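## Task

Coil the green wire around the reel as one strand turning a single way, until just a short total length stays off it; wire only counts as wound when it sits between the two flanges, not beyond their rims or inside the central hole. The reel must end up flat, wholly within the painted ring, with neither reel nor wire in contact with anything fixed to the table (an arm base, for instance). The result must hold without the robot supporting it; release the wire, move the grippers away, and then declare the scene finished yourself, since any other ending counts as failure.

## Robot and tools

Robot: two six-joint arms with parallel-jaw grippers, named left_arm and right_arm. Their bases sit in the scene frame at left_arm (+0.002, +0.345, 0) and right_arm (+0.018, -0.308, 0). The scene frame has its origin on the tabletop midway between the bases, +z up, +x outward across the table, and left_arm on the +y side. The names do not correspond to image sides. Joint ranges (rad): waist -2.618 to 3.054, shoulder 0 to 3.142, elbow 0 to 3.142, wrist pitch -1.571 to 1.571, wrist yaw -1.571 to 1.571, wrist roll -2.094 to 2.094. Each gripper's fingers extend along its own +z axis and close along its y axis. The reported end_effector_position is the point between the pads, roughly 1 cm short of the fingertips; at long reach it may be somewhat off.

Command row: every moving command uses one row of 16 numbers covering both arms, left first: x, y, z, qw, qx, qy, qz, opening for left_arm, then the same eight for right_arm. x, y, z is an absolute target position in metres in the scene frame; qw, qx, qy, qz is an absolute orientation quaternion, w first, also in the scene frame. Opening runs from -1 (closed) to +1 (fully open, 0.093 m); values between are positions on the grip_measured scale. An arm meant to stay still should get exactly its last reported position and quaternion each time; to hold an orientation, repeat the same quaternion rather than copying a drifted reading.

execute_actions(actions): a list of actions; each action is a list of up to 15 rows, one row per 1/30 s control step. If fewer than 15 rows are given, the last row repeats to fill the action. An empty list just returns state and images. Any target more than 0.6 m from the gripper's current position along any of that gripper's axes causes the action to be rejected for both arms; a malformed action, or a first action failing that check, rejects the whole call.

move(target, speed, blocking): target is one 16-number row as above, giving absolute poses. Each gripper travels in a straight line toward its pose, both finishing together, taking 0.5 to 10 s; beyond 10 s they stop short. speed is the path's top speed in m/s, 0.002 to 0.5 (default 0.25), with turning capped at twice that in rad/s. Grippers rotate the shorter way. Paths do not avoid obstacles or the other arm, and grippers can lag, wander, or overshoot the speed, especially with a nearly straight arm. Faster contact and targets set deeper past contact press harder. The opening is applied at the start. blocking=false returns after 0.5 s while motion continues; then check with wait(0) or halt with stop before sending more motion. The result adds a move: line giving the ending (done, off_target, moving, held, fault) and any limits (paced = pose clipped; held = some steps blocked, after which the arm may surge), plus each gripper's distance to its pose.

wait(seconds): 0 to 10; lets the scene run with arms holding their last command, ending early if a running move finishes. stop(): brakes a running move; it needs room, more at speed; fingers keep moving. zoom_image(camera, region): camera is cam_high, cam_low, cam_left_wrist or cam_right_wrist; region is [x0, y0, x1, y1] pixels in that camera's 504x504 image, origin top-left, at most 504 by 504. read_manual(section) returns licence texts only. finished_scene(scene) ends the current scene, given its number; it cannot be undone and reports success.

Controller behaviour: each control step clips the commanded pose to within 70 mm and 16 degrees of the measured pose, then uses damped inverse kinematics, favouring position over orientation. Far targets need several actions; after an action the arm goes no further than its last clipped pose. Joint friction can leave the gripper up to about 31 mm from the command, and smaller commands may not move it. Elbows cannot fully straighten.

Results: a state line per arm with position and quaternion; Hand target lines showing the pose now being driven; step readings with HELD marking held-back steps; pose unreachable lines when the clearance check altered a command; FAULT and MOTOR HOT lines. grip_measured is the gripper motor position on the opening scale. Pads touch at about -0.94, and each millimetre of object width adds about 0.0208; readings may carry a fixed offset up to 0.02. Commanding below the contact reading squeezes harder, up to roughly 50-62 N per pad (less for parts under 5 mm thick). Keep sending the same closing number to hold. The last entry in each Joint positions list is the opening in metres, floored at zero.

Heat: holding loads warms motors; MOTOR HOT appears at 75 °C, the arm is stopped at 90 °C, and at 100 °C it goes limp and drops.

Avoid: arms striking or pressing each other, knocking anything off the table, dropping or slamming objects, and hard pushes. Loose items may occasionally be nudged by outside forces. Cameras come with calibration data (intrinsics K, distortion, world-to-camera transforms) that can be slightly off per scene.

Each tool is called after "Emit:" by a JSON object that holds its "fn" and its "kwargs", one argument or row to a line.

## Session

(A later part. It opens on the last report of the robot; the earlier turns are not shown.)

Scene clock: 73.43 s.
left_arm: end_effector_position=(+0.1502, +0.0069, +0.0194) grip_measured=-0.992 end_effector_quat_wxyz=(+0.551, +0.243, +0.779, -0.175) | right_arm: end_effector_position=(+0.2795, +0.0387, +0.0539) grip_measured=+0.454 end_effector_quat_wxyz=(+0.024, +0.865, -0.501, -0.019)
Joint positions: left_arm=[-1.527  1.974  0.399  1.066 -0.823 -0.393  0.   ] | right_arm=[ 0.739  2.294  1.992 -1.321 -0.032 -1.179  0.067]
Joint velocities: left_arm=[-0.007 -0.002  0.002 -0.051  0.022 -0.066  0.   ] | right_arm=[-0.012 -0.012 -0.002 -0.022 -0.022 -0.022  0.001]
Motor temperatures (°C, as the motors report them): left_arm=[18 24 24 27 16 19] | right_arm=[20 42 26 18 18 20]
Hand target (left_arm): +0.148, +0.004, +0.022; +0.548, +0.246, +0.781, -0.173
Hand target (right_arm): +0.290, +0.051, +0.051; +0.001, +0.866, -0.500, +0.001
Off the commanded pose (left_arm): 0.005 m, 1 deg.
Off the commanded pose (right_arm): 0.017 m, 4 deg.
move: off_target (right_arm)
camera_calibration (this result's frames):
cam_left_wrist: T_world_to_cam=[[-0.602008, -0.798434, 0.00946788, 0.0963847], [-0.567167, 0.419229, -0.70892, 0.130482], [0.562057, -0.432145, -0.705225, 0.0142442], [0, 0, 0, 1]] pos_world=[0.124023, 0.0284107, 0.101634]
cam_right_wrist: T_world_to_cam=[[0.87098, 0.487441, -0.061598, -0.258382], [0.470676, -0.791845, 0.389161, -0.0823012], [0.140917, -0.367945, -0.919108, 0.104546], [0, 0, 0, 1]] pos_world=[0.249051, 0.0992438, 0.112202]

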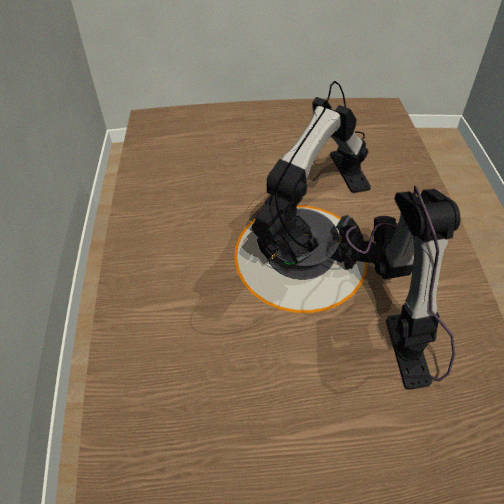

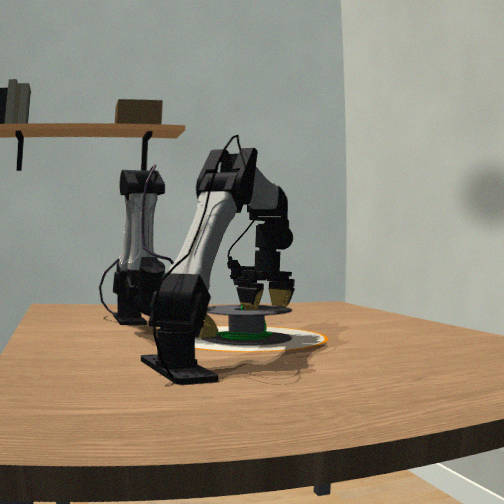

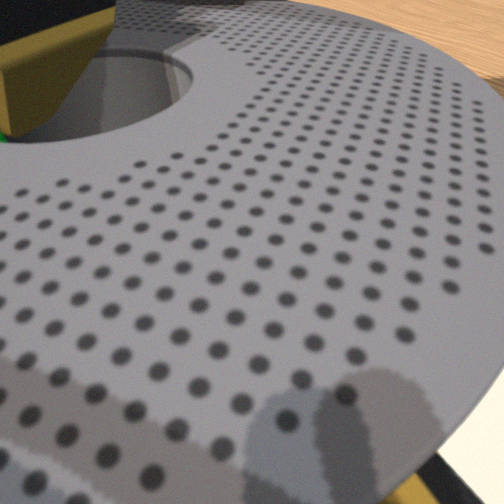

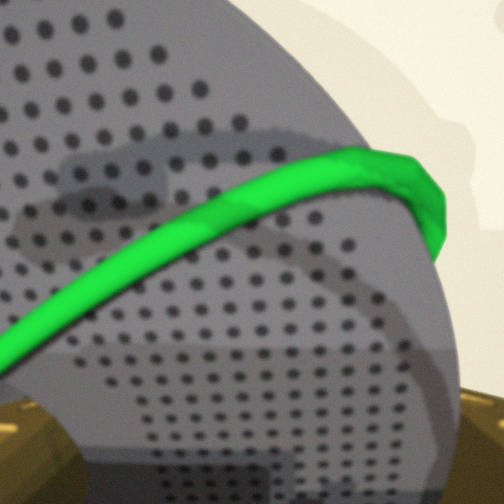

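Emit:
{"fn": "execute_actions", "kwargs": {
  "actions": [
    [[0.149,0.006,0.028,0.547,0.2463,0.7812,-0.1725,-1,0.2795,0.0387,0.054,0,-0.866,0.5,0,1]],
    [[0.149,0.006,0.028,0.547,0.2463,0.7812,-0.1725,-1,0.281,0.038,0.09,0,-0.85,0.527,0,1]],
    [[0.149,0.006,0.028,0.547,0.2463,0.7812,-0.1725,-1,0.284,0.02,0.09,0,-0.766,0.643,0,1]],
    [[0.149,0.006,0.028,0.547,0.2463,0.7812,-0.1725,-1,0.284,0.0,0.09,0,-0.669,0.743,0,1]],
    [[0.149,0.006,0.028,0.547,0.2463,0.7812,-0.1725,-1,0.278,-0.02,0.09,0,-0.559,0.829,0,1]],
    [[0.149,0.006,0.028,0.547,0.2463,0.7812,-0.1725,-1,0.268,-0.036,0.09,0,-0.4384,0.8988,0,1]],
    [[0.149,0.006,0.028,0.547,0.2463,0.7812,-0.1725,-1,0.259,-0.047,0.09,0,-0.3090,0.9511,0,1]],
    [[0.149,0.006,0.028,0.547,0.2463,0.7812,-0.1725,-1,0.2575,-0.0466,0.085,0,-0.2588,0.9659,0,1]]
  ]
}}

Scene clock: 78.73 s.
left_arm: end_effector_position=(+0.1500, +0.0098, +0.0198) grip_measured=-0.992 end_effector_quat_wxyz=(+0.546, +0.250, +0.783, -0.164) | right_arm: end_effector_position=(+0.2565, -0.0430, +0.0853) grip_measured=+0.990 end_effector_quat_wxyz=(-0.007, -0.265, +0.964, +0.003)
Joint positions: left_arm=[-1.527  1.94   0.4    1.001 -0.823 -0.397  0.   ] | right_arm=[ 0.659  1.913  1.536 -1.203 -0.012  0.296  0.093]
Joint velocities: left_arm=[-0.002 -0.002 -0.007  0.007  0.022 -0.022  0.   ] | right_arm=[-0.007  0.002 -0.012  0.007 -0.022  0.066 -0.001]
Motor temperatures (°C, as the motors report them): left_arm=[18 25 24 27 16 19] | right_arm=[20 43 26 18 18 20]
Hand target (left_arm): +0.149, +0.006, +0.028; +0.547, +0.246, +0.781, -0.173
Hand target (right_arm): +0.257, -0.047, +0.085; -0.000, -0.259, +0.966, -0.000
Off the commanded pose (left_arm): 0.009 m, 1 deg.
Off the commanded pose (right_arm): 0.004 m, 1 deg.
Step readings (end_effector_position; steps 1 to 15: 1st action; 16 to 30: 2nd action; 31 to 45: 3rd action; 46 to 60: 4th action; 61 to 75: 5th action; 76 to 90: 6th action; 91 to 105: 7th action; 106 to 120: 8th action):
0: left_arm (+0.1504, +0.0070, +0.0194) | right_arm (+0.2795, +0.0387, +0.0539)
1: left_arm (+0.1504, +0.0071, +0.0203) | right_arm (+0.2788, +0.0378, +0.0532)
2: left_arm (+0.1503, +0.0073, +0.0215) | right_arm (+0.2778, +0.0358, +0.0523)
4: left_arm (+0.1503, +0.0080, +0.0225) | right_arm (+0.2765, +0.0334, +0.0521)
8: left_arm (+0.1500, +0.0098, +0.0198) | right_arm (+0.2791, +0.0357, +0.0534)
15: left_arm (+0.1500, +0.0098, +0.0198) | right_arm (+0.2817, +0.0381, +0.0534)
16: left_arm (+0.1500, +0.0098, +0.0198) | right_arm (+0.2816, +0.0379, +0.0565)
17: left_arm (+0.1500, +0.0098, +0.0198) | right_arm (+0.2814, +0.0377, +0.0604)
19: left_arm (+0.1500, +0.0098, +0.0198) | right_arm (+0.2836, +0.0405, +0.0722)
23: left_arm (+0.1500, +0.0098, +0.0198) | right_arm (+0.2859, +0.0435, +0.0857)
30: left_arm (+0.1500, +0.0098, +0.0198) | right_arm (+0.2828, +0.0394, +0.0861)
31: left_arm (+0.1500, +0.0098, +0.0198) | right_arm (+0.2824, +0.0381, +0.0861)
32: left_arm (+0.1500, +0.0098, +0.0198) | right_arm (+0.2816, +0.0354, +0.0862)
34: left_arm (+0.1500, +0.0098, +0.0198) | right_arm (+0.2816, +0.0301, +0.0874)
38: left_arm (+0.1500, +0.0098, +0.0198) | right_arm (+0.2830, +0.0255, +0.0905)
45: left_arm (+0.1500, +0.0098, +0.0198) | right_arm (+0.2822, +0.0245, +0.0903)
46: left_arm (+0.1500, +0.0098, +0.0198) | right_arm (+0.2821, +0.0229, +0.0894)
47: left_arm (+0.1500, +0.0098, +0.0198) | right_arm (+0.2807, +0.0184, +0.0887)
49: left_arm (+0.1500, +0.0098, +0.0198) | right_arm (+0.2794, +0.0086, +0.0882)
53: left_arm (+0.1500, +0.0098, +0.0198) | right_arm (+0.2813, +0.0011, +0.0899)
60: left_arm (+0.1500, +0.0098, +0.0198) | right_arm (+0.2827, +0.0027, +0.0904)
61: left_arm (+0.1500, +0.0098, +0.0198) | right_arm (+0.2821, +0.0013, +0.0893)
62: left_arm (+0.1500, +0.0098, +0.0198) | right_arm (+0.2796, -0.0030, +0.0884)
64: left_arm (+0.1500, +0.0098, +0.0198) | right_arm (+0.2752, -0.0127, +0.0879)
68: left_arm (+0.1500, +0.0098, +0.0198) | right_arm (+0.2741, -0.0183, +0.0905)
75: left_arm (+0.1500, +0.0098, +0.0198) | right_arm (+0.2758, -0.0165, +0.0906)
76: left_arm (+0.1500, +0.0098, +0.0198) | right_arm (+0.2752, -0.0174, +0.0898)
77: left_arm (+0.1500, +0.0098, +0.0198) | right_arm (+0.2722, -0.0212, +0.0888)
79: left_arm (+0.1500, +0.0098, +0.0198) | right_arm (+0.2668, -0.0291, +0.0885)
83: left_arm (+0.1500, +0.0098, +0.0198) | right_arm (+0.2646, -0.0332, +0.0908)
90: left_arm (+0.1500, +0.0098, +0.0198) | right_arm (+0.2658, -0.0319, +0.0909)
91: left_arm (+0.1500, +0.0098, +0.0198) | right_arm (+0.2653, -0.0325, +0.0901)
92: left_arm (+0.1500, +0.0098, +0.0198) | right_arm (+0.2629, -0.0351, +0.0894)
94: left_arm (+0.1500, +0.0098, +0.0198) | right_arm (+0.2585, -0.0406, +0.0891)
98: left_arm (+0.1500, +0.0098, +0.0198) | right_arm (+0.2562, -0.0433, +0.0907)
105: left_arm (+0.1500, +0.0098, +0.0198) | right_arm (+0.2568, -0.0426, +0.0905)
106: left_arm (+0.1500, +0.0098, +0.0198) | right_arm (+0.2570, -0.0425, +0.0899)
107: left_arm (+0.1500, +0.0098, +0.0198) | right_arm (+0.2568, -0.0426, +0.0889)
109: left_arm (+0.1500, +0.0098, +0.0198) | right_arm (+0.2559, -0.0436, +0.0867)
113: left_arm (+0.1500, +0.0098, +0.0198) | right_arm (+0.2556, -0.0440, +0.0854)
120: end_effector_position above
camera_calibration (this result's frames):
cam_left_wrist: T_world_to_cam=[[-0.601078, -0.799116, -0.0108849, 0.098813], [-0.570527, 0.438595, -0.694358, 0.129504], [0.559647, -0.411153, -0.719547, 0.0163475], [0, 0, 0, 1]] pos_world=[0.124131, 0.0288847, 0.10276]
cam_right_wrist: T_world_to_cam=[[0.502521, -0.864508, -0.00993401, -0.164648], [-0.786536, -0.461907, 0.409881, 0.186501], [-0.358934, -0.19816, -0.912085, 0.241549], [0, 0, 0, 1]] pos_world=[0.316129, -0.00832846, 0.142234]

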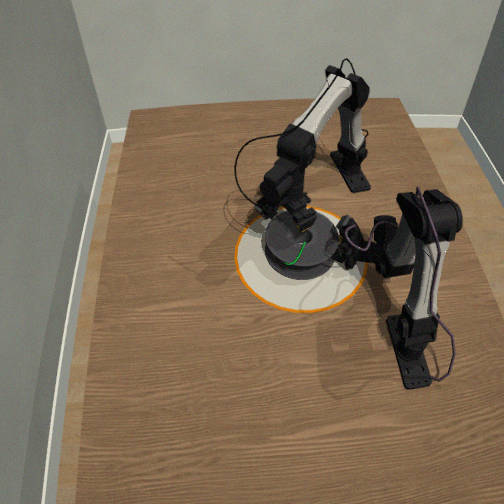

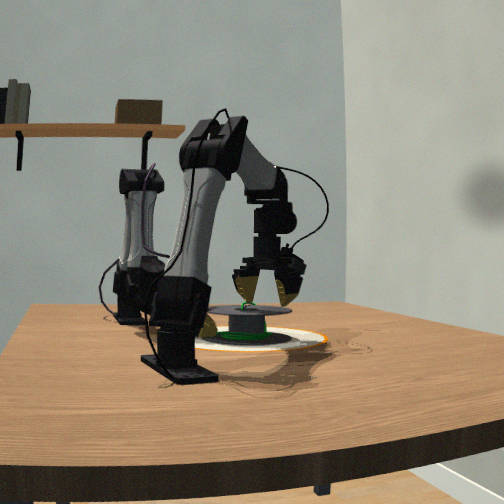

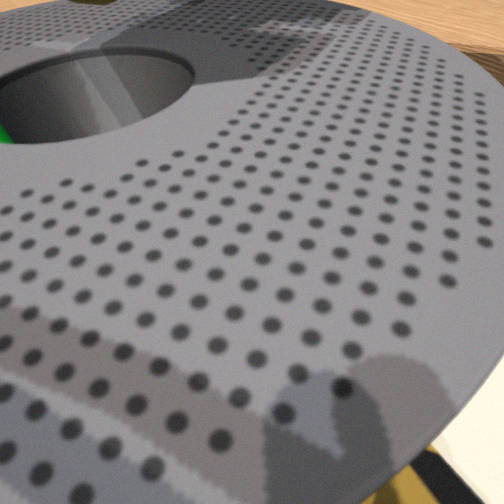

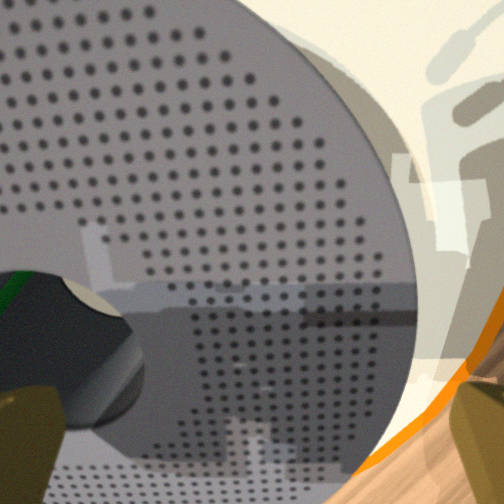

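Emit:
{"fn": "execute_actions", "kwargs": {
  "actions": [
    [[0.149,0.008,0.022,0.547,0.2463,0.7812,-0.1725,-1,0.267,-0.054,0.08,0,-0.2588,0.9659,0,1]],
    [[0.149,0.008,0.022,0.547,0.2463,0.7812,-0.1725,-1,0.266,-0.054,0.044,0,-0.2588,0.9659,0,1]],
    [[0.149,0.008,0.022,0.547,0.2463,0.7812,-0.1725,-1,0.266,-0.054,0.044,0,-0.2588,0.9659,0,1]]
  ]
}}

Scene clock: 82.27 s.
left_arm: end_effector_position=(+0.1500, +0.0098, +0.0199) grip_measured=-0.992 end_effector_quat_wxyz=(+0.546, +0.249, +0.783, -0.165) | right_arm: end_effector_position=(+0.2646, -0.0503, +0.0531) grip_measured=+0.990 end_effector_quat_wxyz=(+0.002, -0.258, +0.966, +0.009)
Joint positions: left_arm=[-1.527  1.94   0.4    1.001 -0.823 -0.397  0.   ] | right_arm=[ 0.628  1.918  1.411 -1.051 -0.014  0.279  0.093]
Joint velocities: left_arm=[ 0.017  0.012 -0.012  0.081 -0.066  0.007  0.   ] | right_arm=[ 0.017 -0.002  0.002 -0.022 -0.066 -0.037 -0.001]
Motor temperatures (°C, as the motors report them): left_arm=[18 25 24 27 16 19] | right_arm=[20 43 26 18 18 20]
Hand target (left_arm): +0.149, +0.008, +0.022; +0.547, +0.246, +0.781, -0.172
Hand target (right_arm): +0.266, -0.054, +0.044; -0.000, -0.259, +0.966, +0.000
Off the commanded pose (left_arm): 0.003 m, 1 deg.
Off the commanded pose (right_arm): 0.010 m, 1 deg.
Step readings (end_effector_position; steps 1 to 15: 1st action; 16 to 30: 2nd action; 31 to 45: 3rd action):
0: left_arm (+0.1500, +0.0098, +0.0198) | right_arm (+0.2567, -0.0428, +0.0853)
1: left_arm (+0.1500, +0.0098, +0.0198) | right_arm (+0.2574, -0.0432, +0.0849)
2: left_arm (+0.1500, +0.0098, +0.0198) | right_arm (+0.2588, -0.0443, +0.0843)
4: left_arm (+0.1500, +0.0098, +0.0198) | right_arm (+0.2621, -0.0478, +0.0831)
8: left_arm (+0.1500, +0.0098, +0.0198) | right_arm (+0.2652, -0.0503, +0.0826)
15: left_arm (+0.1500, +0.0098, +0.0198) | right_arm (+0.2658, -0.0497, +0.0826)
16: left_arm (+0.1500, +0.0098, +0.0198) | right_arm (+0.2661, -0.0493, +0.0789)
17: left_arm (+0.1500, +0.0098, +0.0198) | right_arm (+0.2653, -0.0502, +0.0730)
19: left_arm (+0.1500, +0.0098, +0.0198) | right_arm (+0.2600, -0.0557, +0.0596)
23: left_arm (+0.1500, +0.0098, +0.0199) | right_arm (+0.2606, -0.0544, +0.0531)
30: left_arm (+0.1500, +0.0098, +0.0199) | right_arm (+0.2644, -0.0505, +0.0531)
31: left_arm (+0.1500, +0.0098, +0.0199) | right_arm (+0.2645, -0.0504, +0.0531)
32: left_arm (+0.1500, +0.0098, +0.0199) | right_arm (+0.2646, -0.0503, +0.0531)
34: left_arm (+0.1500, +0.0098, +0.0199) | right_arm (+0.2646, -0.0503, +0.0531)
38: left_arm (+0.1500, +0.0098, +0.0199) | right_arm (+0.2646, -0.0503, +0.0531)
45: end_effector_position above
camera_calibration (this result's frames):
cam_left_wrist: T_world_to_cam=[[-0.600973, -0.799204, -0.0102401, 0.0987582], [-0.570706, 0.43805, -0.694555, 0.1296], [0.559576, -0.411565, -0.719367, 0.0163864], [0, 0, 0, 1]] pos_world=[0.124145, 0.0289004, 0.102814]
cam_right_wrist: T_world_to_cam=[[0.490143, -0.871456, -0.0180291, -0.171999], [-0.798983, -0.457457, 0.390332, 0.20721], [-0.348405, -0.176913, -0.920498, 0.212311], [0, 0, 0, 1]] pos_world=[0.323831, -0.0175391, 0.11145]

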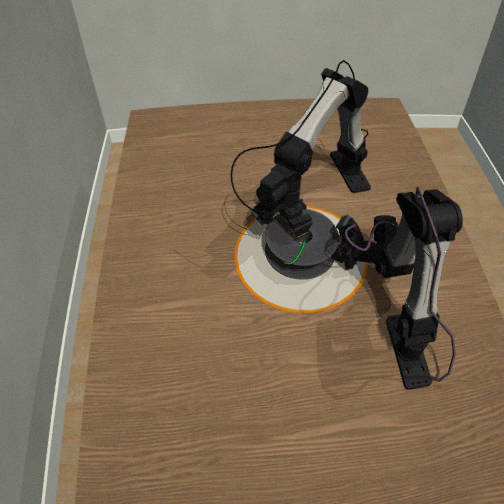

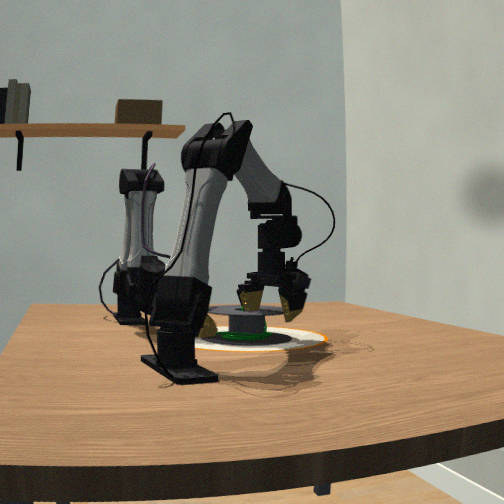

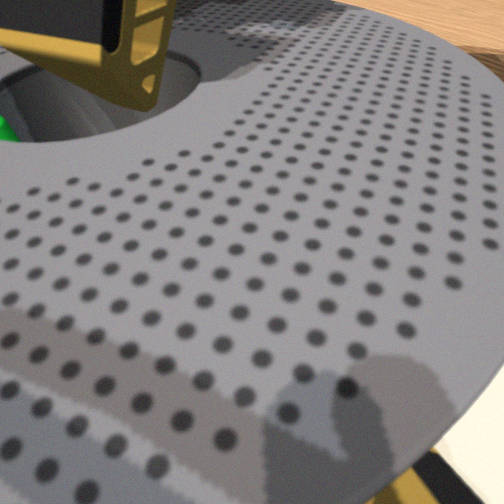

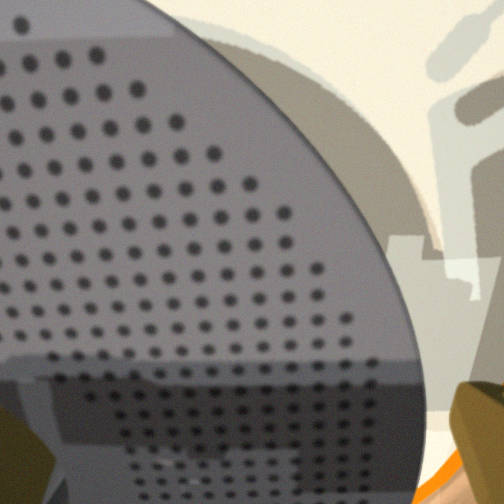

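Emit:
{"fn": "execute_actions", "kwargs": {
  "actions": [
    [[0.149,0.008,0.022,0.547,0.2463,0.7812,-0.1725,-1,0.2655,-0.0516,0.050,0,-0.2588,0.9659,0,0.42]],
    [[0.149,0.008,0.022,0.547,0.2463,0.7812,-0.1725,-1,0.2785,-0.0435,0.052,0,-0.3827,0.9239,0,0.42]],
    [[0.149,0.008,0.022,0.547,0.2463,0.7812,-0.1725,-1,0.2886,-0.0305,0.052,0,-0.5,0.866,0,0.42]],
    [[0.149,0.008,0.022,0.547,0.2463,0.7812,-0.1725,-1,0.2886,-0.0305,0.052,0,-0.5,0.866,0,0.42]]
  ]
}}

Emit:
{"fn": "zoom_image", "kwargs": {
  "camera": "cam_low",
  "region": [190,295,320,355]
}}

Scene clock: 84.77 s.
left_arm: end_effector_position=(+0.1501, +0.0083, +0.0224) grip_measured=-0.992 end_effector_quat_wxyz=(+0.549, +0.245, +0.781, -0.170) | right_arm: end_effector_position=(+0.2818, -0.0255, +0.0531) grip_measured=+0.459 end_effector_quat_wxyz=(+0.001, -0.486, +0.873, +0.021)
Joint positions: left_arm=[-1.527  1.94   0.4    1.017 -0.823 -0.397  0.   ] | right_arm=[ 0.63   2.027  1.567 -1.096 -0.039 -0.213  0.067]
Joint velocities: left_arm=[-0.012 -0.017  0.012 -0.11  -0.081  0.051  0.   ] | right_arm=[ 0.007 -0.012 -0.007  0.007 -0.022 -0.051  0.   ]
Motor temperatures (°C, as the motors report them): left_arm=[18 26 24 27 16 19] | right_arm=[20 43 26 18 18 20]
Hand target (left_arm): +0.149, +0.008, +0.022; +0.547, +0.246, +0.781, -0.172
Hand target (right_arm): +0.288, -0.031, +0.052; -0.000, -0.500, +0.866, +0.001
Off the commanded pose (left_arm): 0.001 m, 0 deg.
Off the commanded pose (right_arm): 0.009 m, 3 deg.
Step readings (end_effector_position; steps 1 to 15: 1st action; 16 to 30: 2nd action; 31 to 45: 3rd action; 46 to 60: 4th action):
0: left_arm (+0.1500, +0.0098, +0.0199) | right_arm (+0.2646, -0.0503, +0.0531)
1: left_arm (+0.1500, +0.0097, +0.0200) | right_arm (+0.2643, -0.0499, +0.0531)
2: left_arm (+0.1500, +0.0097, +0.0200) | right_arm (+0.2642, -0.0502, +0.0531)
4: left_arm (+0.1500, +0.0097, +0.0200) | right_arm (+0.2640, -0.0503, +0.0531)
8: left_arm (+0.1500, +0.0097, +0.0200) | right_arm (+0.2640, -0.0503, +0.0531)
15: left_arm (+0.1500, +0.0097, +0.0200) | right_arm (+0.2640, -0.0503, +0.0531)
16: left_arm (+0.1500, +0.0097, +0.0200) | right_arm (+0.2650, -0.0493, +0.0535)
17: left_arm (+0.1501, +0.0095, +0.0203) | right_arm (+0.2679, -0.0466, +0.0539)
19: left_arm (+0.1501, +0.0095, +0.0203) | right_arm (+0.2727, -0.0417, +0.0533)
23: left_arm (+0.1501, +0.0095, +0.0203) | right_arm (+0.2759, -0.0384, +0.0536)
30: left_arm (+0.1501, +0.0095, +0.0203) | right_arm (+0.2764, -0.0378, +0.0538)
31: left_arm (+0.1501, +0.0095, +0.0203) | right_arm (+0.2775, -0.0366, +0.0543)
32: left_arm (+0.1501, +0.0094, +0.0206) | right_arm (+0.2794, -0.0341, +0.0544)
34: left_arm (+0.1501, +0.0091, +0.0210) | right_arm (+0.2823, -0.0279, +0.0527)
38: left_arm (+0.1501, +0.0088, +0.0214) | right_arm (+0.2832, -0.0256, +0.0529)
45: left_arm (+0.1501, +0.0083, +0.0223) | right_arm (+0.2820, -0.0257, +0.0532)
46: left_arm (+0.1501, +0.0083, +0.0223) | right_arm (+0.2818, -0.0257, +0.0530)
47: left_arm (+0.1501, +0.0083, +0.0223) | right_arm (+0.2819, -0.0256, +0.0531)
49: left_arm (+0.1501, +0.0083, +0.0224) | right_arm (+0.2819, -0.0256, +0.0531)
53: left_arm (+0.1501, +0.0083, +0.0224) | right_arm (+0.2818, -0.0255, +0.0531)
60: end_effector_position above
camera_calibration (this result's frames):
cam_left_wrist: T_world_to_cam=[[-0.600968, -0.799272, 0.00126887, 0.0974265], [-0.569945, 0.427424, -0.701763, 0.132155], [0.560357, -0.422461, -0.712409, 0.0173316], [0, 0, 0, 1]] pos_world=[0.124159, 0.028706, 0.104965]
cam_right_wrist: T_world_to_cam=[[0.844406, -0.534453, -0.0365683, -0.249053], [-0.48348, -0.78971, 0.37763, 0.135636], [-0.230704, -0.301193, -0.925234, 0.186613], [0, 0, 0, 1]] pos_world=[0.318932, 0.0302125, 0.112333]

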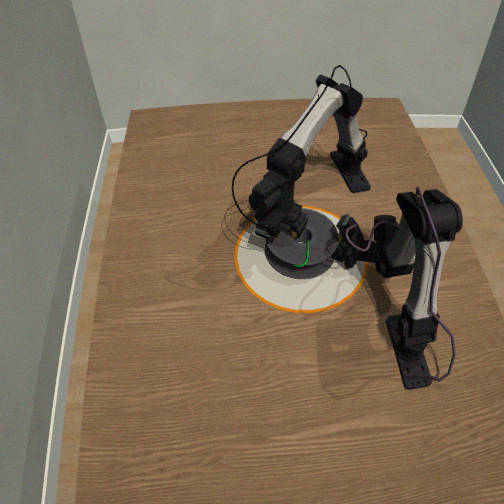

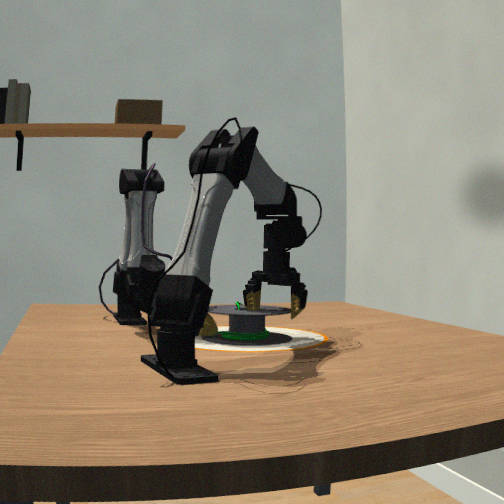

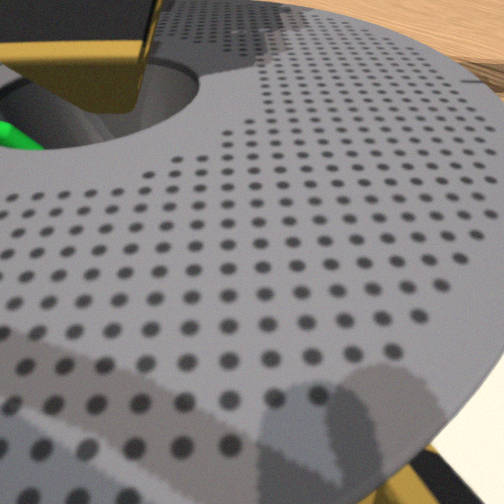

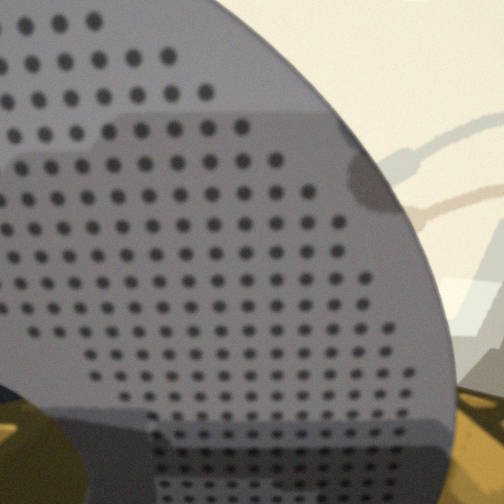

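Region (190, 295, 320, 355) of cam_low's 504x504 image, scaled by 3.877, with more detail than that image has; it fills the top 233 rows of this view, and the rest is white.

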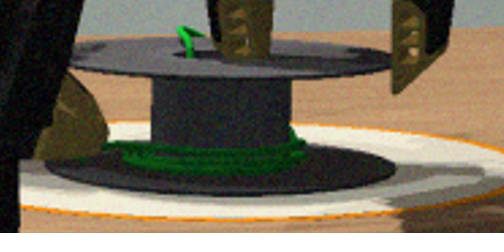

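Emit:
{"fn": "execute_actions", "kwargs": {
  "actions": [
    [[0.149,0.008,0.024,0.525,0.333,0.7486,-0.2332,-1,0.2886,-0.0305,0.052,0,-0.5,0.866,0,0.42]],
    [[0.147,0.010,0.025,0.4968,0.4096,0.7094,-0.2868,-1,0.2886,-0.0305,0.052,0,-0.5,0.866,0,0.42]],
    [[0.147,0.010,0.025,0.4968,0.4096,0.7094,-0.2868,-1,0.2886,-0.0305,0.052,0,-0.5,0.866,0,0.42]]
  ]
}}

Scene clock: 87.83 s.
left_arm: end_effector_position=(+0.1549, +0.0155, +0.0255) grip_measured=-0.993 end_effector_quat_wxyz=(+0.508, +0.390, +0.722, -0.262) | right_arm: end_effector_position=(+0.2938, -0.0257, +0.0532) grip_measured=+0.459 end_effector_quat_wxyz=(+0.014, -0.459, +0.888, +0.027)
Joint positions: left_arm=[-1.289  1.926  0.225  1.334 -0.271 -0.082  0.   ] | right_arm=[ 0.606  2.032  1.574 -1.069 -0.043 -0.174  0.067]
Joint velocities: left_arm=[ 0.007 -0.007  0.002 -0.037  0.037  0.022  0.   ] | right_arm=[ 0.007  0.007 -0.007  0.051  0.037 -0.066 -0.   ]
Motor temperatures (°C, as the motors report them): left_arm=[18 26 24 28 16 19] | right_arm=[20 43 26 18 18 20]
Hand target (left_arm): +0.147, +0.011, +0.025; +0.497, +0.409, +0.710, -0.286
Hand target (right_arm): +0.289, -0.031, +0.053; +0.001, -0.499, +0.867, +0.001
Off the commanded pose (left_arm): 0.010 m, 4 deg.
Off the commanded pose (right_arm): 0.007 m, 6 deg.
Step readings (end_effector_position; steps 1 to 15: 1st action; 16 to 30: 2nd action; 31 to 45: 3rd action):
0: left_arm (+0.1501, +0.0083, +0.0224) | right_arm (+0.2818, -0.0255, +0.0531)
1: left_arm (+0.1493, +0.0074, +0.0218) | right_arm (+0.2817, -0.0256, +0.0531)
2: left_arm (+0.1500, +0.0094, +0.0214) | right_arm (+0.2820, -0.0253, +0.0531)
4: left_arm (+0.1526, +0.0133, +0.0201) | right_arm (+0.2847, -0.0231, +0.0529)
8: left_arm (+0.1529, +0.0128, +0.0217) | right_arm (+0.2874, -0.0227, +0.0530)
15: left_arm (+0.1516, +0.0110, +0.0236) | right_arm (+0.2873, -0.0239, +0.0535)
16: left_arm (+0.1508, +0.0113, +0.0226) | right_arm (+0.2869, -0.0243, +0.0535)
17: left_arm (+0.1519, +0.0139, +0.0219) | right_arm (+0.2879, -0.0243, +0.0535)
19: left_arm (+0.1566, +0.0176, +0.0227) | right_arm (+0.2921, -0.0229, +0.0532)
23: left_arm (+0.1575, +0.0173, +0.0246) | right_arm (+0.2947, -0.0239, +0.0533)
30: left_arm (+0.1552, +0.0159, +0.0250) | right_arm (+0.2939, -0.0252, +0.0532)
31: left_arm (+0.1551, +0.0158, +0.0251) | right_arm (+0.2938, -0.0252, +0.0532)
32: left_arm (+0.1550, +0.0158, +0.0250) | right_arm (+0.2938, -0.0254, +0.0532)
34: left_arm (+0.1550, +0.0156, +0.0253) | right_arm (+0.2938, -0.0255, +0.0532)
38: left_arm (+0.1550, +0.0156, +0.0254) | right_arm (+0.2938, -0.0256, +0.0532)
45: end_effector_position above
camera_calibration (this result's frames):
cam_left_wrist: T_world_to_cam=[[-0.850407, -0.525928, -0.0144158, 0.14083], [-0.368693, 0.615262, -0.696792, 0.0997682], [0.375332, -0.587241, -0.717129, 0.0511905], [0, 0, 0, 1]] pos_world=[0.137334, 0.0427444, 0.108258]
cam_right_wrist: T_world_to_cam=[[0.809565, -0.585868, -0.0369343, -0.250348], [-0.538061, -0.765718, 0.352372, 0.159219], [-0.234725, -0.265395, -0.935131, 0.192052], [0, 0, 0, 1]] pos_world=[0.333422, 0.0262153, 0.114243]

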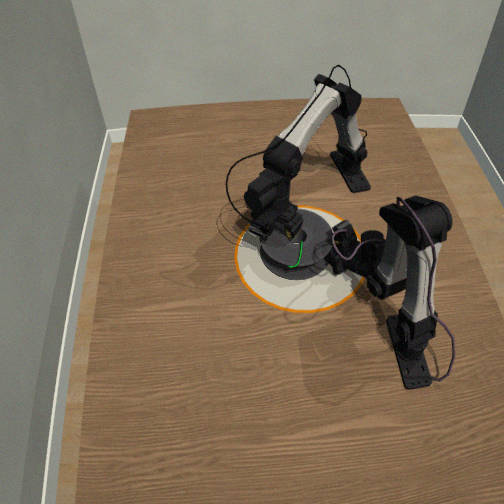

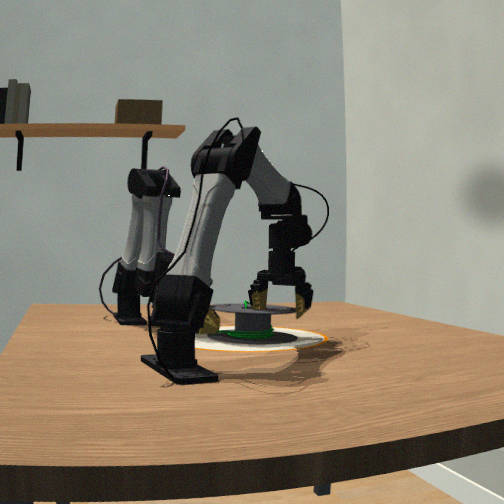

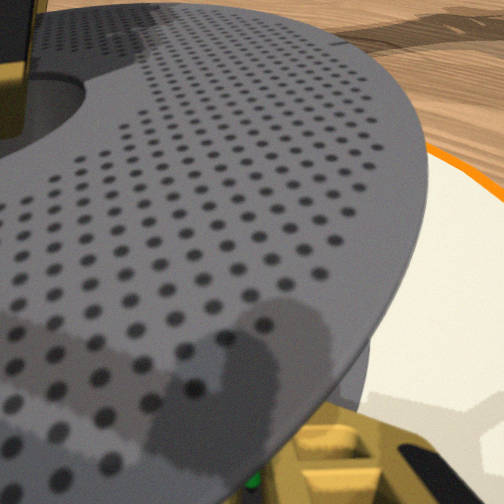

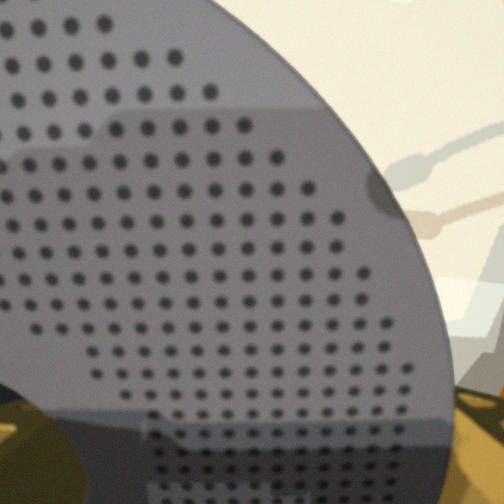

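Emit:
{"fn": "execute_actions", "kwargs": {
  "actions": [
    [[0.153,0.013,0.025,0.4968,0.4096,0.7094,-0.2868,-0.85,0.2992,-0.0135,0.052,0,-0.5736,0.8192,0,0.42]],
    [[0.153,0.013,0.025,0.4968,0.4096,0.7094,-0.2868,-0.85,0.3028,0.0025,0.052,0,-0.6756,0.7373,0,0.42]],
    [[0.153,0.013,0.025,0.4968,0.4096,0.7094,-0.2868,-0.85,0.3028,0.0025,0.052,0,-0.6756,0.7373,0,0.42]]
  ]
}}

Emit:
{"fn": "zoom_image", "kwargs": {
  "camera": "cam_low",
  "region": [190,295,320,355]
}}

Scene clock: 90.17 s.
left_arm: end_effector_position=(+0.1447, +0.0092, +0.0223) grip_measured=-0.852 end_effector_quat_wxyz=(+0.484, +0.424, +0.708, -0.292) | right_arm: end_effector_position=(+0.3110, +0.0112, +0.0598) grip_measured=+0.458 end_effector_quat_wxyz=(+0.034, -0.656, +0.754, +0.019)
Joint positions: left_arm=[-1.262  1.926  0.225  1.327 -0.141 -0.059  0.004] | right_arm=[ 0.643  2.154  1.785 -1.13  -0.031 -0.615  0.067]
Joint velocities: left_arm=[ 0.012  0.007 -0.002  0.037  0.007 -0.022  0.001] | right_arm=[ 0.002 -0.007 -0.002 -0.037 -0.022 -0.051 -0.   ]
Motor temperatures (°C, as the motors report them): left_arm=[18 26 23 28 16 19] | right_arm=[20 43 26 18 18 20]
Hand target (left_arm): +0.153, +0.013, +0.025; +0.496, +0.410, +0.710, -0.287
Hand target (right_arm): +0.303, +0.002, +0.053; +0.001, -0.675, +0.738, +0.001
Off the commanded pose (left_arm): 0.010 m, 2 deg.
Off the commanded pose (right_arm): 0.014 m, 5 deg.
Step readings (end_effector_position; steps 1 to 15: 1st action; 16 to 30: 2nd action; 31 to 45: 3rd action):
0: left_arm (+0.1550, +0.0155, +0.0254) | right_arm (+0.2938, -0.0257, +0.0532)
1: left_arm (+0.1543, +0.0148, +0.0253) | right_arm (+0.2955, -0.0243, +0.0543)
2: left_arm (+0.1534, +0.0140, +0.0252) | right_arm (+0.2998, -0.0207, +0.0555)
4: left_arm (+0.1532, +0.0140, +0.0231) | right_arm (+0.3057, -0.0122, +0.0564)
8: left_arm (+0.1489, +0.0117, +0.0222) | right_arm (+0.3080, -0.0060, +0.0564)
15: left_arm (+0.1459, +0.0101, +0.0220) | right_arm (+0.3076, -0.0066, +0.0561)
16: left_arm (+0.1458, +0.0100, +0.0220) | right_arm (+0.3080, -0.0053, +0.0563)
17: left_arm (+0.1462, +0.0101, +0.0222) | right_arm (+0.3090, -0.0029, +0.0568)
19: left_arm (+0.1459, +0.0099, +0.0223) | right_arm (+0.3113, +0.0048, +0.0575)
23: left_arm (+0.1452, +0.0095, +0.0223) | right_arm (+0.3129, +0.0127, +0.0602)
30: left_arm (+0.1448, +0.0093, +0.0222) | right_arm (+0.3127, +0.0128, +0.0600)
31: left_arm (+0.1448, +0.0093, +0.0222) | right_arm (+0.3126, +0.0128, +0.0599)
32: left_arm (+0.1448, +0.0093, +0.0222) | right_arm (+0.3126, +0.0128, +0.0599)
34: left_arm (+0.1447, +0.0092, +0.0223) | right_arm (+0.3126, +0.0129, +0.0599)
38: left_arm (+0.1447, +0.0092, +0.0223) | right_arm (+0.3118, +0.0121, +0.0599)
45: end_effector_position above
camera_calibration (this result's frames):
cam_left_wrist: T_world_to_cam=[[-0.899813, -0.436187, 0.00881391, 0.13459], [-0.323114, 0.652707, -0.685253, 0.0904327], [0.293146, -0.619447, -0.728252, 0.0615585], [0, 0, 0, 1]] pos_world=[0.13228, 0.0378125, 0.105613]
cam_right_wrist: T_world_to_cam=[[0.988773, -0.148758, 0.0141274, -0.306167], [-0.145169, -0.933879, 0.326797, 0.0756845], [-0.0354204, -0.325179, -0.944989, 0.151321], [0, 0, 0, 1]] pos_world=[0.319077, 0.0743417, 0.122588]

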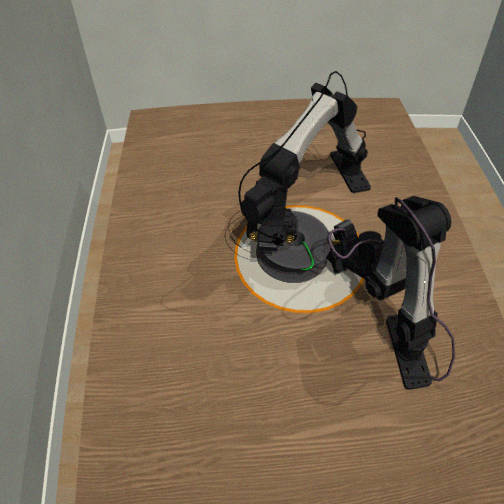

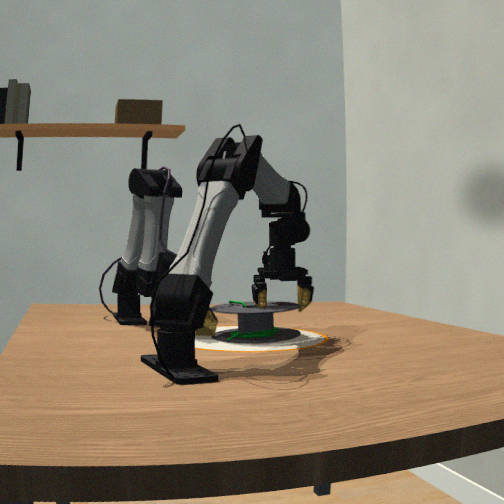

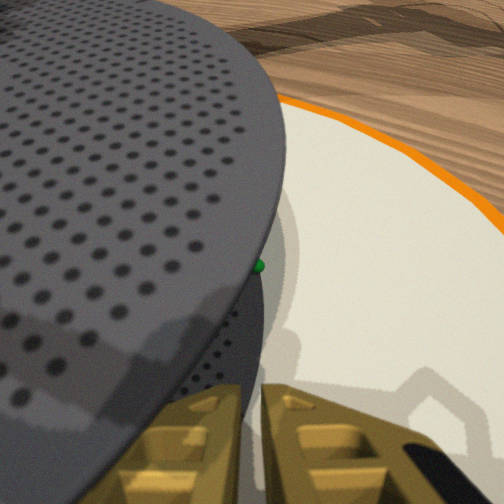

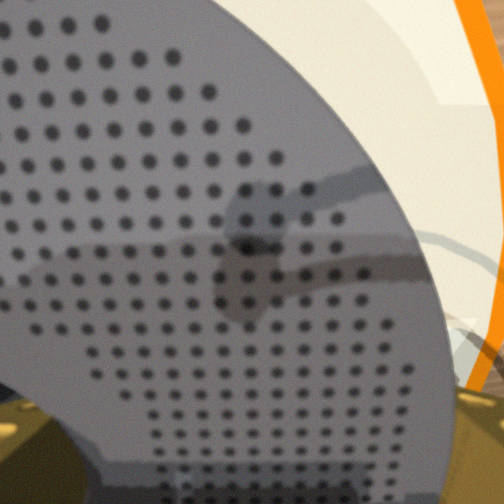

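Region (190, 295, 320, 355) of cam_low's 504x504 image, scaled by 3.877, with more detail than that image has; it fills the top 233 rows of this view, and the rest is white.

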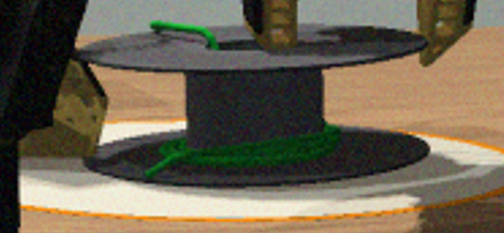

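Emit:
{"fn": "execute_actions", "kwargs": {
  "actions": [
    [[0.125,0.03,0.035,0.4968,0.4096,0.7094,-0.2868,-0.3,0.308,-0.0166,0.050,0,-0.5519,0.8339,0,0.42]],
    [[0.12,0.07,0.08,0.45,0.45,0.70,-0.30,-0.3,0.2996,-0.0428,0.050,0,-0.4384,0.8988,0,0.42]],
    [[0.13,0.11,0.12,0.38,0.52,0.69,-0.30,-0.3,0.2905,-0.0633,0.050,0,-0.342,0.9397,0,0.42]],
    [[0.15,0.13,0.14,0.30,0.60,0.68,-0.27,-0.3,0.2905,-0.0633,0.050,0,-0.342,0.9397,0,0.42]]
  ]
}}

Scene clock: 103.60 s.
left_arm: end_effector_position=(+0.1639, +0.1255, +0.1591) grip_measured=-0.302 end_effector_quat_wxyz=(+0.404, +0.537, +0.688, -0.275) | right_arm: end_effector_position=(+0.2877, -0.0553, +0.0528) grip_measured=+0.459 end_effector_quat_wxyz=(-0.006, -0.353, +0.936, +0.013)
Joint positions: left_arm=[-0.637  0.783  0.512 -0.385  0.542  0.443  0.031] | right_arm=[ 0.567  1.979  1.495 -1.089 -0.028  0.02   0.067]
Joint velocities: left_arm=[ 0.159  1.062  0.969 -1.209  0.359  0.857 -0.001] | right_arm=[-0.002 -0.012 -0.012  0.022 -0.037  0.022  0.001]
Motor temperatures (°C, as the motors report them): left_arm=[18 25 23 30 16 19] | right_arm=[20 44 27 18 18 20]
Hand target (left_arm): +0.148, +0.130, +0.146; +0.334, +0.580, +0.687, -0.283
Hand target (right_arm): +0.290, -0.063, +0.050; -0.000, -0.342, +0.940, +0.000
Off the commanded pose (left_arm): 0.024 m, 14 deg; orientation clipped at the last step of the last action.
Off the commanded pose (right_arm): 0.009 m, 2 deg.
Step readings (end_effector_position; steps 1 to 15: 1st action; 16 to 30: 2nd action; 31 to 45: 3rd action; 46 to 60: 4th action):
0: left_arm (+0.1447, +0.0092, +0.0223) | right_arm (+0.3110, +0.0112, +0.0598)
1: left_arm (+0.1420, +0.0118, +0.0219) | right_arm (+0.3113, +0.0096, +0.0590)
2: left_arm (+0.1353, +0.0167, +0.0214) | right_arm (+0.3107, +0.0071, +0.0578)
4: left_arm (+0.1237, +0.0247, +0.0208) | right_arm (+0.3082, -0.0009, +0.0546)
8: left_arm (+0.1227, +0.0280, +0.0246) | right_arm (+0.3050, -0.0079, +0.0527)
15: left_arm (+0.1259, +0.0293, +0.0262) | right_arm (+0.3049, -0.0080, +0.0527)
16: left_arm (+0.1248, +0.0333, +0.0294) | right_arm (+0.3042, -0.0101, +0.0527)
17: left_arm (+0.1260, +0.0436, +0.0395) | right_arm (+0.3016, -0.0149, +0.0529)
19: left_arm (+0.1315, +0.0569, +0.0667) | right_arm (+0.2965, -0.0276, +0.0528)
23: left_arm (+0.1307, +0.0576, +0.0968) | right_arm (+0.2952, -0.0362, +0.0529)
30: left_arm (+0.1247, +0.0664, +0.0937) | right_arm (+0.2955, -0.0360, +0.0529)
31: left_arm (+0.1269, +0.0693, +0.0967) | right_arm (+0.2949, -0.0374, +0.0528)
32: left_arm (+0.1349, +0.0750, +0.1037) | right_arm (+0.2931, -0.0409, +0.0527)
34: left_arm (+0.1468, +0.0846, +0.1229) | right_arm (+0.2887, -0.0499, +0.0528)
38: left_arm (+0.1481, +0.0952, +0.1373) | right_arm (+0.2873, -0.0554, +0.0529)
45: left_arm (+0.1433, +0.1063, +0.1338) | right_arm (+0.2876, -0.0554, +0.0527)
46: left_arm (+0.1458, +0.1091, +0.1362) | right_arm (+0.2876, -0.0553, +0.0529)
47: left_arm (+0.1533, +0.1156, +0.1404) | right_arm (+0.2876, -0.0554, +0.0528)
49: left_arm (+0.1645, +0.1252, +0.1496) | right_arm (+0.2877, -0.0554, +0.0528)
53: left_arm (+0.1657, +0.1280, +0.1656) | right_arm (+0.2877, -0.0554, +0.0528)
60: end_effector_position above
camera_calibration (this result's frames):
cam_left_wrist: T_world_to_cam=[[-0.970407, -0.23752, -0.0435357, 0.196421], [-0.176822, 0.821724, -0.541759, 0.0464337], [0.164453, -0.518028, -0.839406, 0.2536], [0, 0, 0, 1]] pos_world=[0.157113, 0.13987, 0.24658]
cam_right_wrist: T_world_to_cam=[[0.651933, -0.757727, -0.028866, -0.227435], [-0.687086, -0.606402, 0.400236, 0.182598], [-0.320774, -0.241094, -0.915957, 0.207463], [0, 0, 0, 1]] pos_world=[0.340282, -0.0115874, 0.11038]

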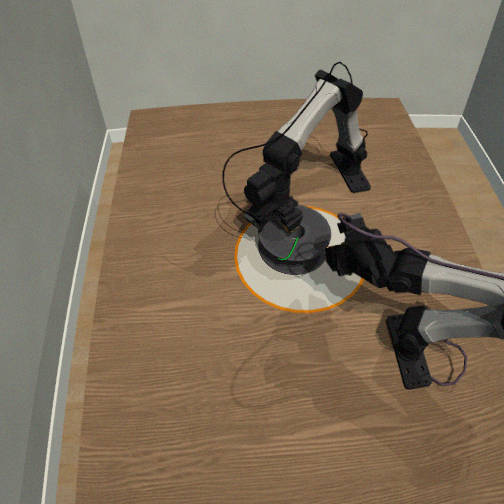

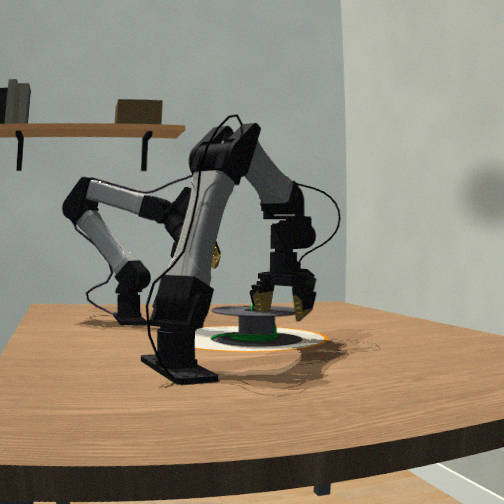

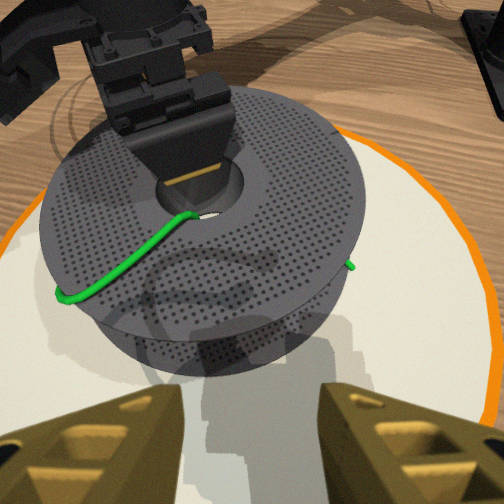

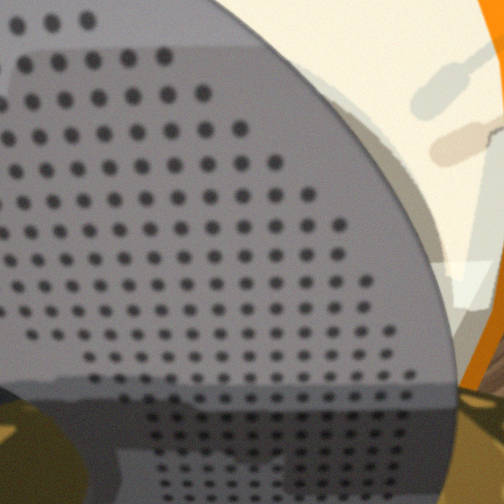

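Emit:
{"fn": "execute_actions", "kwargs": {
  "actions": [
    [[0.20,0.10,0.15,0.2,0.2,0.85,-0.2,0.2,0.2885,-0.057,0.052,0,-0.353,0.936,0,1]],
    [[0.24,0.06,0.14,0.05,-0.15,0.95,-0.05,0.2,0.29,-0.058,0.10,0,-0.353,0.936,0,1]],
    [[0.25,0.035,0.13,0,-0.4067,0.9135,0,0.2,0.31,-0.14,0.13,0,-0.353,0.936,0,1]],
    [[0.25,0.035,0.13,0,-0.4067,0.9135,0,0.2,0.32,-0.18,0.13,0,-0.353,0.936,0,1]]
  ]
}}

Scene clock: 114.07 s.
left_arm: end_effector_position=(+0.2534, +0.0287, +0.1310) grip_measured=+0.198 end_effector_quat_wxyz=(+0.013, -0.394, +0.919, -0.020) | right_arm: end_effector_position=(+0.3276, -0.1772, +0.1309) grip_measured=+0.990 end_effector_quat_wxyz=(+0.007, -0.346, +0.938, +0.003)
Joint positions: left_arm=[-0.933  2.049  1.91  -1.386 -0.016 -1.714  0.055] | right_arm=[ 0.223  1.8    1.57  -1.327 -0.006 -0.31   0.093]
Joint velocities: left_arm=[ 0.017  0.017  0.076 -0.198 -0.007 -0.051 -0.001] | right_arm=[ 0.002  0.002 -0.002  0.007  0.007 -0.007 -0.   ]
Motor temperatures (°C, as the motors report them): left_arm=[18 25 25 28 16 19] | right_arm=[20 44 26 18 18 20]
Hand target (left_arm): +0.250, +0.035, +0.131; +0.001, -0.408, +0.913, -0.001
Hand target (right_arm): +0.320, -0.180, +0.130; -0.000, -0.353, +0.936, +0.002
Off the commanded pose (left_arm): 0.007 m, 3 deg.
Off the commanded pose (right_arm): 0.008 m, 1 deg.
Step readings (end_effector_position; steps 1 to 15: 1st action; 16 to 30: 2nd action; 31 to 45: 3rd action; 46 to 60: 4th action):
0: left_arm (+0.1469, +0.1310, +0.1434) | right_arm (+0.2877, -0.0553, +0.0528)
1: left_arm (+0.1501, +0.1299, +0.1436) | right_arm (+0.2876, -0.0555, +0.0528)
2: left_arm (+0.1578, +0.1260, +0.1445) | right_arm (+0.2878, -0.0557, +0.0528)
4: left_arm (+0.1745, +0.1157, +0.1470) | right_arm (+0.2884, -0.0562, +0.0528)
8: left_arm (+0.1878, +0.1010, +0.1501) | right_arm (+0.2889, -0.0567, +0.0527)
15: left_arm (+0.1925, +0.0944, +0.1580) | right_arm (+0.2892, -0.0571, +0.0527)
16: left_arm (+0.1952, +0.0912, +0.1573) | right_arm (+0.2887, -0.0575, +0.0571)
17: left_arm (+0.2030, +0.0834, +0.1567) | right_arm (+0.2886, -0.0576, +0.0630)
19: left_arm (+0.2207, +0.0680, +0.1498) | right_arm (+0.2935, -0.0531, +0.0799)
23: left_arm (+0.2369, +0.0536, +0.1399) | right_arm (+0.2977, -0.0494, +0.0979)
30: left_arm (+0.2437, +0.0476, +0.1539) | right_arm (+0.2918, -0.0548, +0.0979)
31: left_arm (+0.2452, +0.0454, +0.1534) | right_arm (+0.2929, -0.0589, +0.0996)
32: left_arm (+0.2474, +0.0405, +0.1519) | right_arm (+0.2948, -0.0690, +0.1021)
34: left_arm (+0.2501, +0.0317, +0.1442) | right_arm (+0.3058, -0.0984, +0.1132)
38: left_arm (+0.2520, +0.0276, +0.1311) | right_arm (+0.3218, -0.1374, +0.1313)
45: left_arm (+0.2580, +0.0229, +0.1390) | right_arm (+0.3169, -0.1388, +0.1320)
46: left_arm (+0.2584, +0.0225, +0.1396) | right_arm (+0.3174, -0.1416, +0.1318)
47: left_arm (+0.2586, +0.0222, +0.1400) | right_arm (+0.3184, -0.1484, +0.1313)
49: left_arm (+0.2592, +0.0214, +0.1398) | right_arm (+0.3229, -0.1651, +0.1308)
53: left_arm (+0.2603, +0.0194, +0.1367) | right_arm (+0.3276, -0.1772, +0.1309)
60: end_effector_position above
camera_calibration (this result's frames):
cam_left_wrist: T_world_to_cam=[[0.714489, -0.694534, 0.0844325, -0.171595], [-0.657312, -0.625008, 0.421077, 0.163773], [-0.239681, -0.356353, -0.903087, 0.271251], [0, 0, 0, 1]] pos_world=[0.295267, 0.0798422, 0.19049]
cam_right_wrist: T_world_to_cam=[[0.641535, -0.767088, -0.00301647, -0.345099], [-0.707502, -0.593212, 0.38411, 0.115997], [-0.296436, -0.244286, -0.923282, 0.254829], [0, 0, 0, 1]] pos_world=[0.379002, -0.133659, 0.189682]

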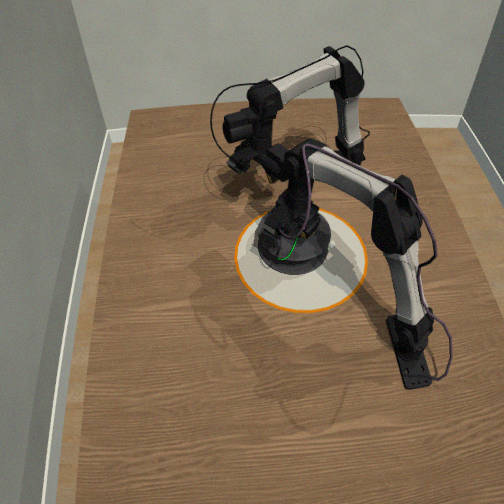

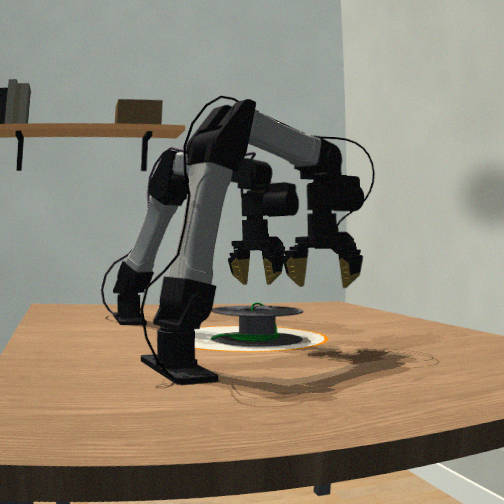

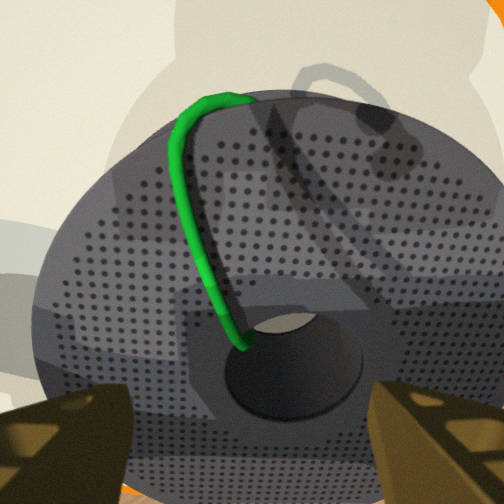

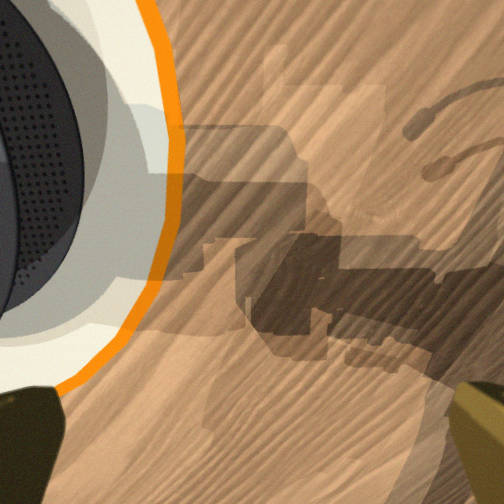

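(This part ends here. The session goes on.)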